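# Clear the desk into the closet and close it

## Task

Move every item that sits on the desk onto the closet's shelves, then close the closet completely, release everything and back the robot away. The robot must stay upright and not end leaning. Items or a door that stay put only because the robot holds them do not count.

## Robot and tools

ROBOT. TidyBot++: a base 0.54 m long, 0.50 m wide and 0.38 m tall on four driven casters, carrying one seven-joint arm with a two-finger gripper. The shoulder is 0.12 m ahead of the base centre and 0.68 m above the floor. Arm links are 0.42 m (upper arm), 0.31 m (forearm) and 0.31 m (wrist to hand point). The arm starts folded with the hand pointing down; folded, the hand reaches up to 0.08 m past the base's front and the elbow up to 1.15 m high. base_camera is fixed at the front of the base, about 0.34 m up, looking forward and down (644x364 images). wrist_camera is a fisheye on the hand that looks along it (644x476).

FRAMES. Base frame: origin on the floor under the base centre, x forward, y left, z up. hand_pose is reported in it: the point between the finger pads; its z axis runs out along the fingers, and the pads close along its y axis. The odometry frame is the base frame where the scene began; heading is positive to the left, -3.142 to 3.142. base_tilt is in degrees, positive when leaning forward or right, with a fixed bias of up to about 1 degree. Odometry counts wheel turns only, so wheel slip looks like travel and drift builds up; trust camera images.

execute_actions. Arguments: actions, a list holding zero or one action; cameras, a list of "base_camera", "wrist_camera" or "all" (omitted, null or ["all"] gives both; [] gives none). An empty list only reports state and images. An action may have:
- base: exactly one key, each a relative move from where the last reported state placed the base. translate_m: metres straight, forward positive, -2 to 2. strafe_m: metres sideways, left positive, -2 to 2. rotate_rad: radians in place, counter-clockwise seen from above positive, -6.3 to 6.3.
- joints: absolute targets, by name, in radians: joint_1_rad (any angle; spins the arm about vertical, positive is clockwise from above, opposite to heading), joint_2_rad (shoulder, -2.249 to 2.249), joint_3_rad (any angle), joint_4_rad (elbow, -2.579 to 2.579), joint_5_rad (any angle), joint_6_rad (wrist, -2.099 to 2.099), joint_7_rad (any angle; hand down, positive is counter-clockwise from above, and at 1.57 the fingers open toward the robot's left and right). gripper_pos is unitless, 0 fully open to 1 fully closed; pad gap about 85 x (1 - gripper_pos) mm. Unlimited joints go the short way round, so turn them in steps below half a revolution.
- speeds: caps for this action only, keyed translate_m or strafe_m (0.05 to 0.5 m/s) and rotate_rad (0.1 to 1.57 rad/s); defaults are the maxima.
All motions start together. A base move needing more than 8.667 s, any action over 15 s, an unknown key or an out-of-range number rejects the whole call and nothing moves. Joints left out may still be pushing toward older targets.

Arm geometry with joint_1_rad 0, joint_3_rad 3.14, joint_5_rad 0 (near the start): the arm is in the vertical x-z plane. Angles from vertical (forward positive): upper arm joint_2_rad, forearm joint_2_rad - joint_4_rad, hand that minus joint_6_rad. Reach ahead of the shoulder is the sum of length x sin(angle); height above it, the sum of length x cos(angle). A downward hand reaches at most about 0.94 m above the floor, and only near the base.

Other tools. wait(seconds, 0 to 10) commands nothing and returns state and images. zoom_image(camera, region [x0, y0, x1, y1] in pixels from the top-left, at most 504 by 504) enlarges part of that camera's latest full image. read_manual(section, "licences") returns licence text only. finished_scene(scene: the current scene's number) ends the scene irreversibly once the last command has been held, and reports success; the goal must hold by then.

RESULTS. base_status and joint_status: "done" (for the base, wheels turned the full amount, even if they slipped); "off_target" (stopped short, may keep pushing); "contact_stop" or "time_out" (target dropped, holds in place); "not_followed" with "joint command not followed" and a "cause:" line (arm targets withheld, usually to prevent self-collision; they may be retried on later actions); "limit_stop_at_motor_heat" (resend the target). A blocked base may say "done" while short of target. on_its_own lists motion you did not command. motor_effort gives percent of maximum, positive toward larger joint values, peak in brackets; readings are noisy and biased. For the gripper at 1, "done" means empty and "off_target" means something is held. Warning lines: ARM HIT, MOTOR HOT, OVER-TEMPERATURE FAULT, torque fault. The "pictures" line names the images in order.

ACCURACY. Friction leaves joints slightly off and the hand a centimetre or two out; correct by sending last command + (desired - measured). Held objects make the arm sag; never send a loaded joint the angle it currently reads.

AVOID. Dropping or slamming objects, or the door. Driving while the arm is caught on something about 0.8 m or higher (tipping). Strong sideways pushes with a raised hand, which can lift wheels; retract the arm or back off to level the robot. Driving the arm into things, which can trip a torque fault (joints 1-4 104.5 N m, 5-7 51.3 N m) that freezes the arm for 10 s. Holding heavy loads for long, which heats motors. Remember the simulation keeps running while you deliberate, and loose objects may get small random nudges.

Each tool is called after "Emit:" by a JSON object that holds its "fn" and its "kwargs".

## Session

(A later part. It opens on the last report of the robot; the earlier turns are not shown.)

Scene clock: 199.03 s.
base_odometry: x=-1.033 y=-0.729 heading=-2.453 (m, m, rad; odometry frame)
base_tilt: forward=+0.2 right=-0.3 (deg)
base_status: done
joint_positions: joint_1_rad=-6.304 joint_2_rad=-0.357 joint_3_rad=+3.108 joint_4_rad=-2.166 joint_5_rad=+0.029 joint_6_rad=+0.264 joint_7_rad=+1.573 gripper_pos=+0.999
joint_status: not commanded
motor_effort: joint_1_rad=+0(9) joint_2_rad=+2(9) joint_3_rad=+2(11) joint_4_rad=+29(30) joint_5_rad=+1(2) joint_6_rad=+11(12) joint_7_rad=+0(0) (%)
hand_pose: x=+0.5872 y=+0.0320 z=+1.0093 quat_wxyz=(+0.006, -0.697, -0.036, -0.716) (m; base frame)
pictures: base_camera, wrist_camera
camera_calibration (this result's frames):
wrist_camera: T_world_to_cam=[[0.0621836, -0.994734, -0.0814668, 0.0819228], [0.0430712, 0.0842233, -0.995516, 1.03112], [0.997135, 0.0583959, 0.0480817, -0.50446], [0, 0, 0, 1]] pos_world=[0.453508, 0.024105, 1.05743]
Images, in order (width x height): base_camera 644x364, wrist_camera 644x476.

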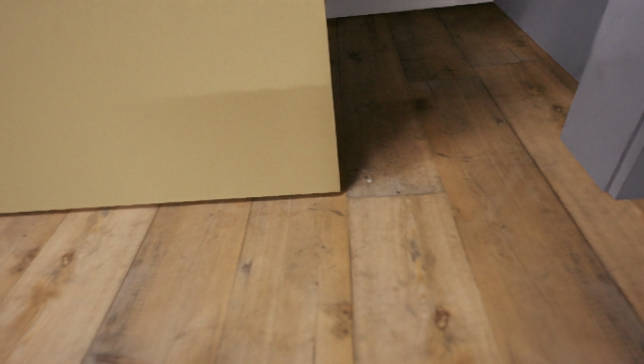

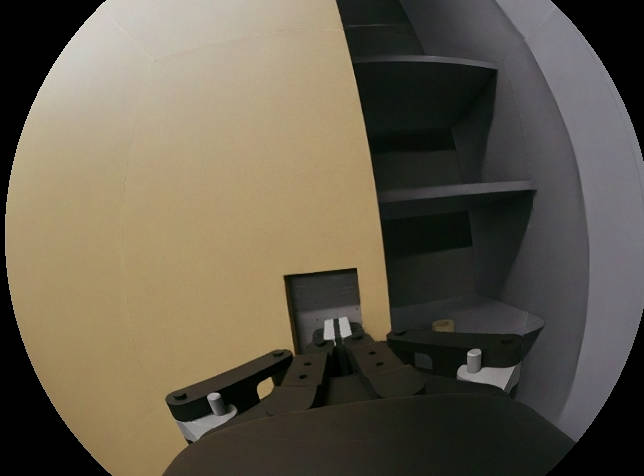

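Emit:
{"fn": "execute_actions", "kwargs": {"actions": [{"base":{"strafe_m":-0.27},"speeds":{"strafe_m":0.13},"joints":{"joint_2_rad":-0.36,"joint_4_rad":-2.19}}]}}

Scene clock: 203.40 s.
base_odometry: x=-1.205 y=-0.520 heading=-2.453 (m, m, rad; odometry frame)
base_tilt: forward=+0.2 right=-0.3 (deg)
base_status: done
joint_positions: joint_1_rad=-6.302 joint_2_rad=-0.383 joint_3_rad=+3.108 joint_4_rad=-2.186 joint_5_rad=+0.029 joint_6_rad=+0.264 joint_7_rad=+1.573 gripper_pos=+0.999
joint_status: all done
motor_effort: joint_1_rad=+1(10) joint_2_rad=+0(9) joint_3_rad=+2(12) joint_4_rad=+27(30) joint_5_rad=+0(2) joint_6_rad=+10(12) joint_7_rad=+0(0) (%)
hand_pose: x=+0.5775 y=+0.0305 z=+1.0090 quat_wxyz=(+0.005, -0.695, -0.035, -0.718) (m; base frame)
pictures: base_camera, wrist_camera
camera_calibration (this result's frames):
wrist_camera: T_world_to_cam=[[0.0601268, -0.994927, -0.08066, 0.0814136], [0.0492914, 0.083667, -0.995274, 1.02756], [0.996973, 0.0558668, 0.0540719, -0.500594], [0, 0, 0, 1]] pos_world=[0.443534, 0.0229945, 1.05634]
Images, in order (width x height): base_camera 644x364, wrist_camera 644x476.

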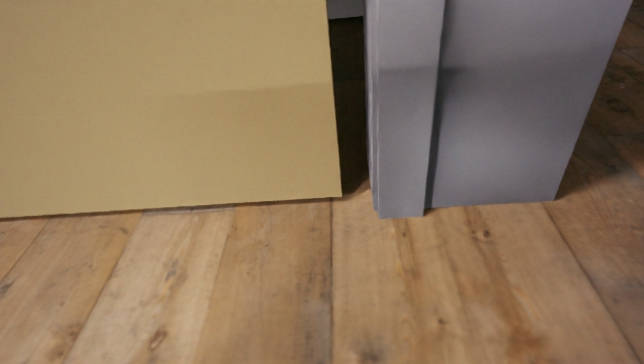

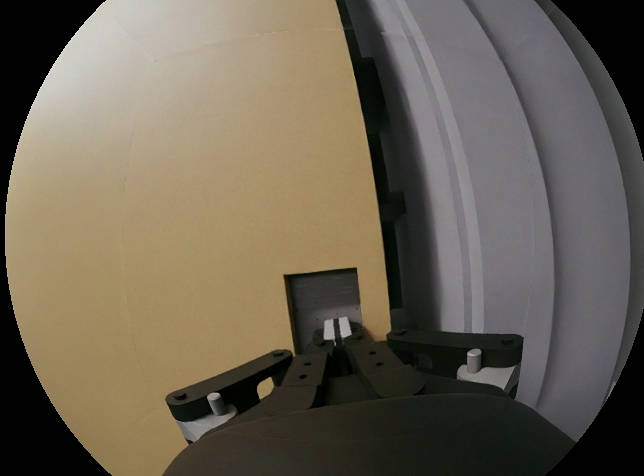

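Gap ~4 cm.

Emit:
{"fn": "execute_actions", "kwargs": {"actions": [{"base":{"strafe_m":-0.06},"speeds":{"strafe_m":0.05},"joints":{"joint_2_rad":-0.375}}]}}

Scene clock: 205.83 s.
base_odometry: x=-1.243 y=-0.474 heading=-2.453 (m, m, rad; odometry frame)
base_tilt: forward=+0.3 right=-0.3 (deg)
base_status: done
joint_positions: joint_1_rad=-6.325 joint_2_rad=-0.387 joint_3_rad=+3.091 joint_4_rad=-2.189 joint_5_rad=+0.029 joint_6_rad=+0.264 joint_7_rad=+1.573 gripper_pos=+0.999
joint_status: all done
motor_effort: joint_1_rad=+5(10) joint_2_rad=-3(5) joint_3_rad=+7(12) joint_4_rad=+23(28) joint_5_rad=-1(2) joint_6_rad=+8(11) joint_7_rad=+0(0) (%)
hand_pose: x=+0.5743 y=+0.0507 z=+1.0092 quat_wxyz=(+0.017, -0.694, -0.051, -0.718) (m; base frame)
pictures: base_camera, wrist_camera
camera_calibration (this result's frames):
wrist_camera: T_world_to_cam=[[0.0996452, -0.992278, -0.0738655, 0.07205], [0.0481186, 0.0789536, -0.995716, 1.02756], [0.993859, 0.0956641, 0.0556143, -0.500376], [0, 0, 0, 1]] pos_world=[0.440679, 0.0382323, 1.05631]
Images, in order (width x height): base_camera 644x364, wrist_camera 644x476.

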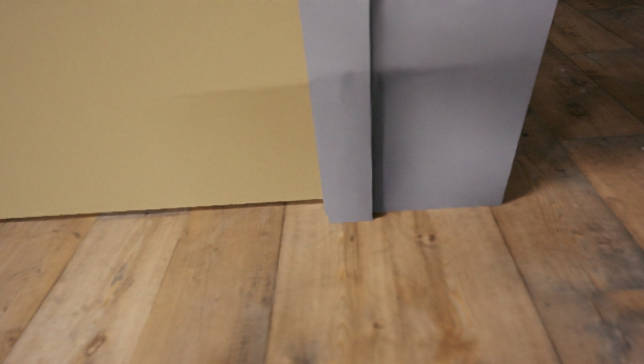

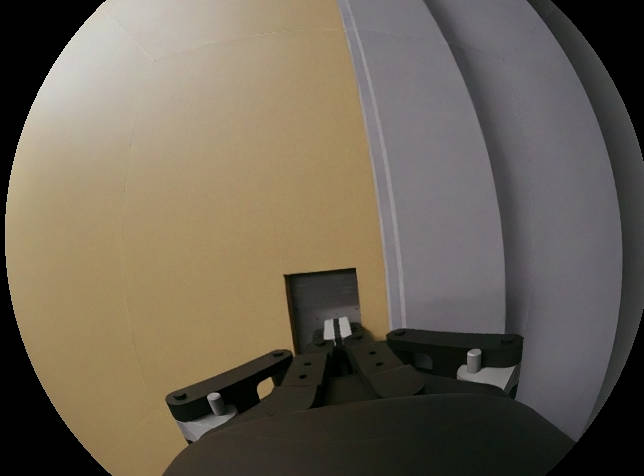

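Closed. Retreat.

Emit:
{"fn": "execute_actions", "kwargs": {"actions": [{"base":{"translate_m":-0.5},"joints":{"joint_1_rad":-6.325,"joint_3_rad":3.091}}]}}

Scene clock: 209.03 s.
base_odometry: x=-0.857 y=-0.156 heading=-2.453 (m, m, rad; odometry frame)
base_tilt: forward=+0.2 right=-0.3 (deg)
base_status: done
joint_positions: joint_1_rad=-6.321 joint_2_rad=-0.378 joint_3_rad=+3.094 joint_4_rad=-2.189 joint_5_rad=+0.029 joint_6_rad=+0.265 joint_7_rad=+1.573 gripper_pos=+0.999
joint_status: all done
motor_effort: joint_1_rad=+0(7) joint_2_rad=-8(10) joint_3_rad=+1(8) joint_4_rad=+24(24) joint_5_rad=+1(1) joint_6_rad=+9(9) joint_7_rad=+0(0) (%)
hand_pose: x=+0.5777 y=+0.0475 z=+1.0052 quat_wxyz=(+0.015, -0.697, -0.048, -0.715) (m; base frame)
pictures: base_camera, wrist_camera
camera_calibration (this result's frames):
wrist_camera: T_world_to_cam=[[0.0925389, -0.99284, -0.0755392, 0.0740282], [0.0397638, 0.0794891, -0.996042, 1.02875], [0.994915, 0.0891689, 0.0468349, -0.494628], [0, 0, 0, 1]] pos_world=[0.444356, 0.0358295, 1.05343]
Images, in order (width x height): base_camera 644x364, wrist_camera 644x476.

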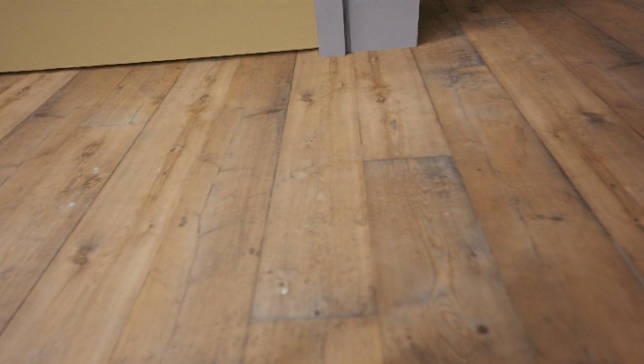

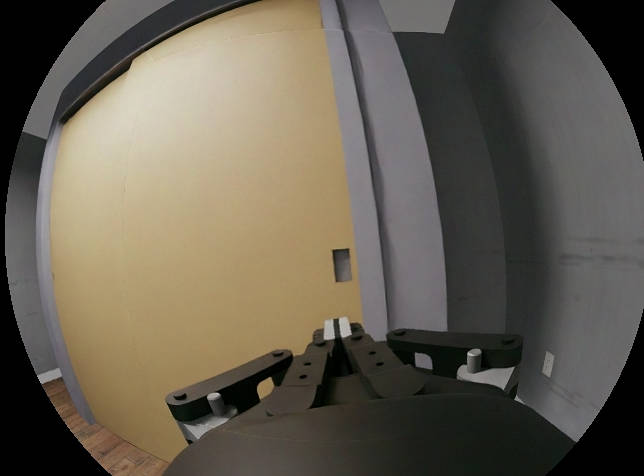

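Emit:
{"fn": "finished_scene", "kwargs": {"scene": 1}}

The scene is finished: the task was done.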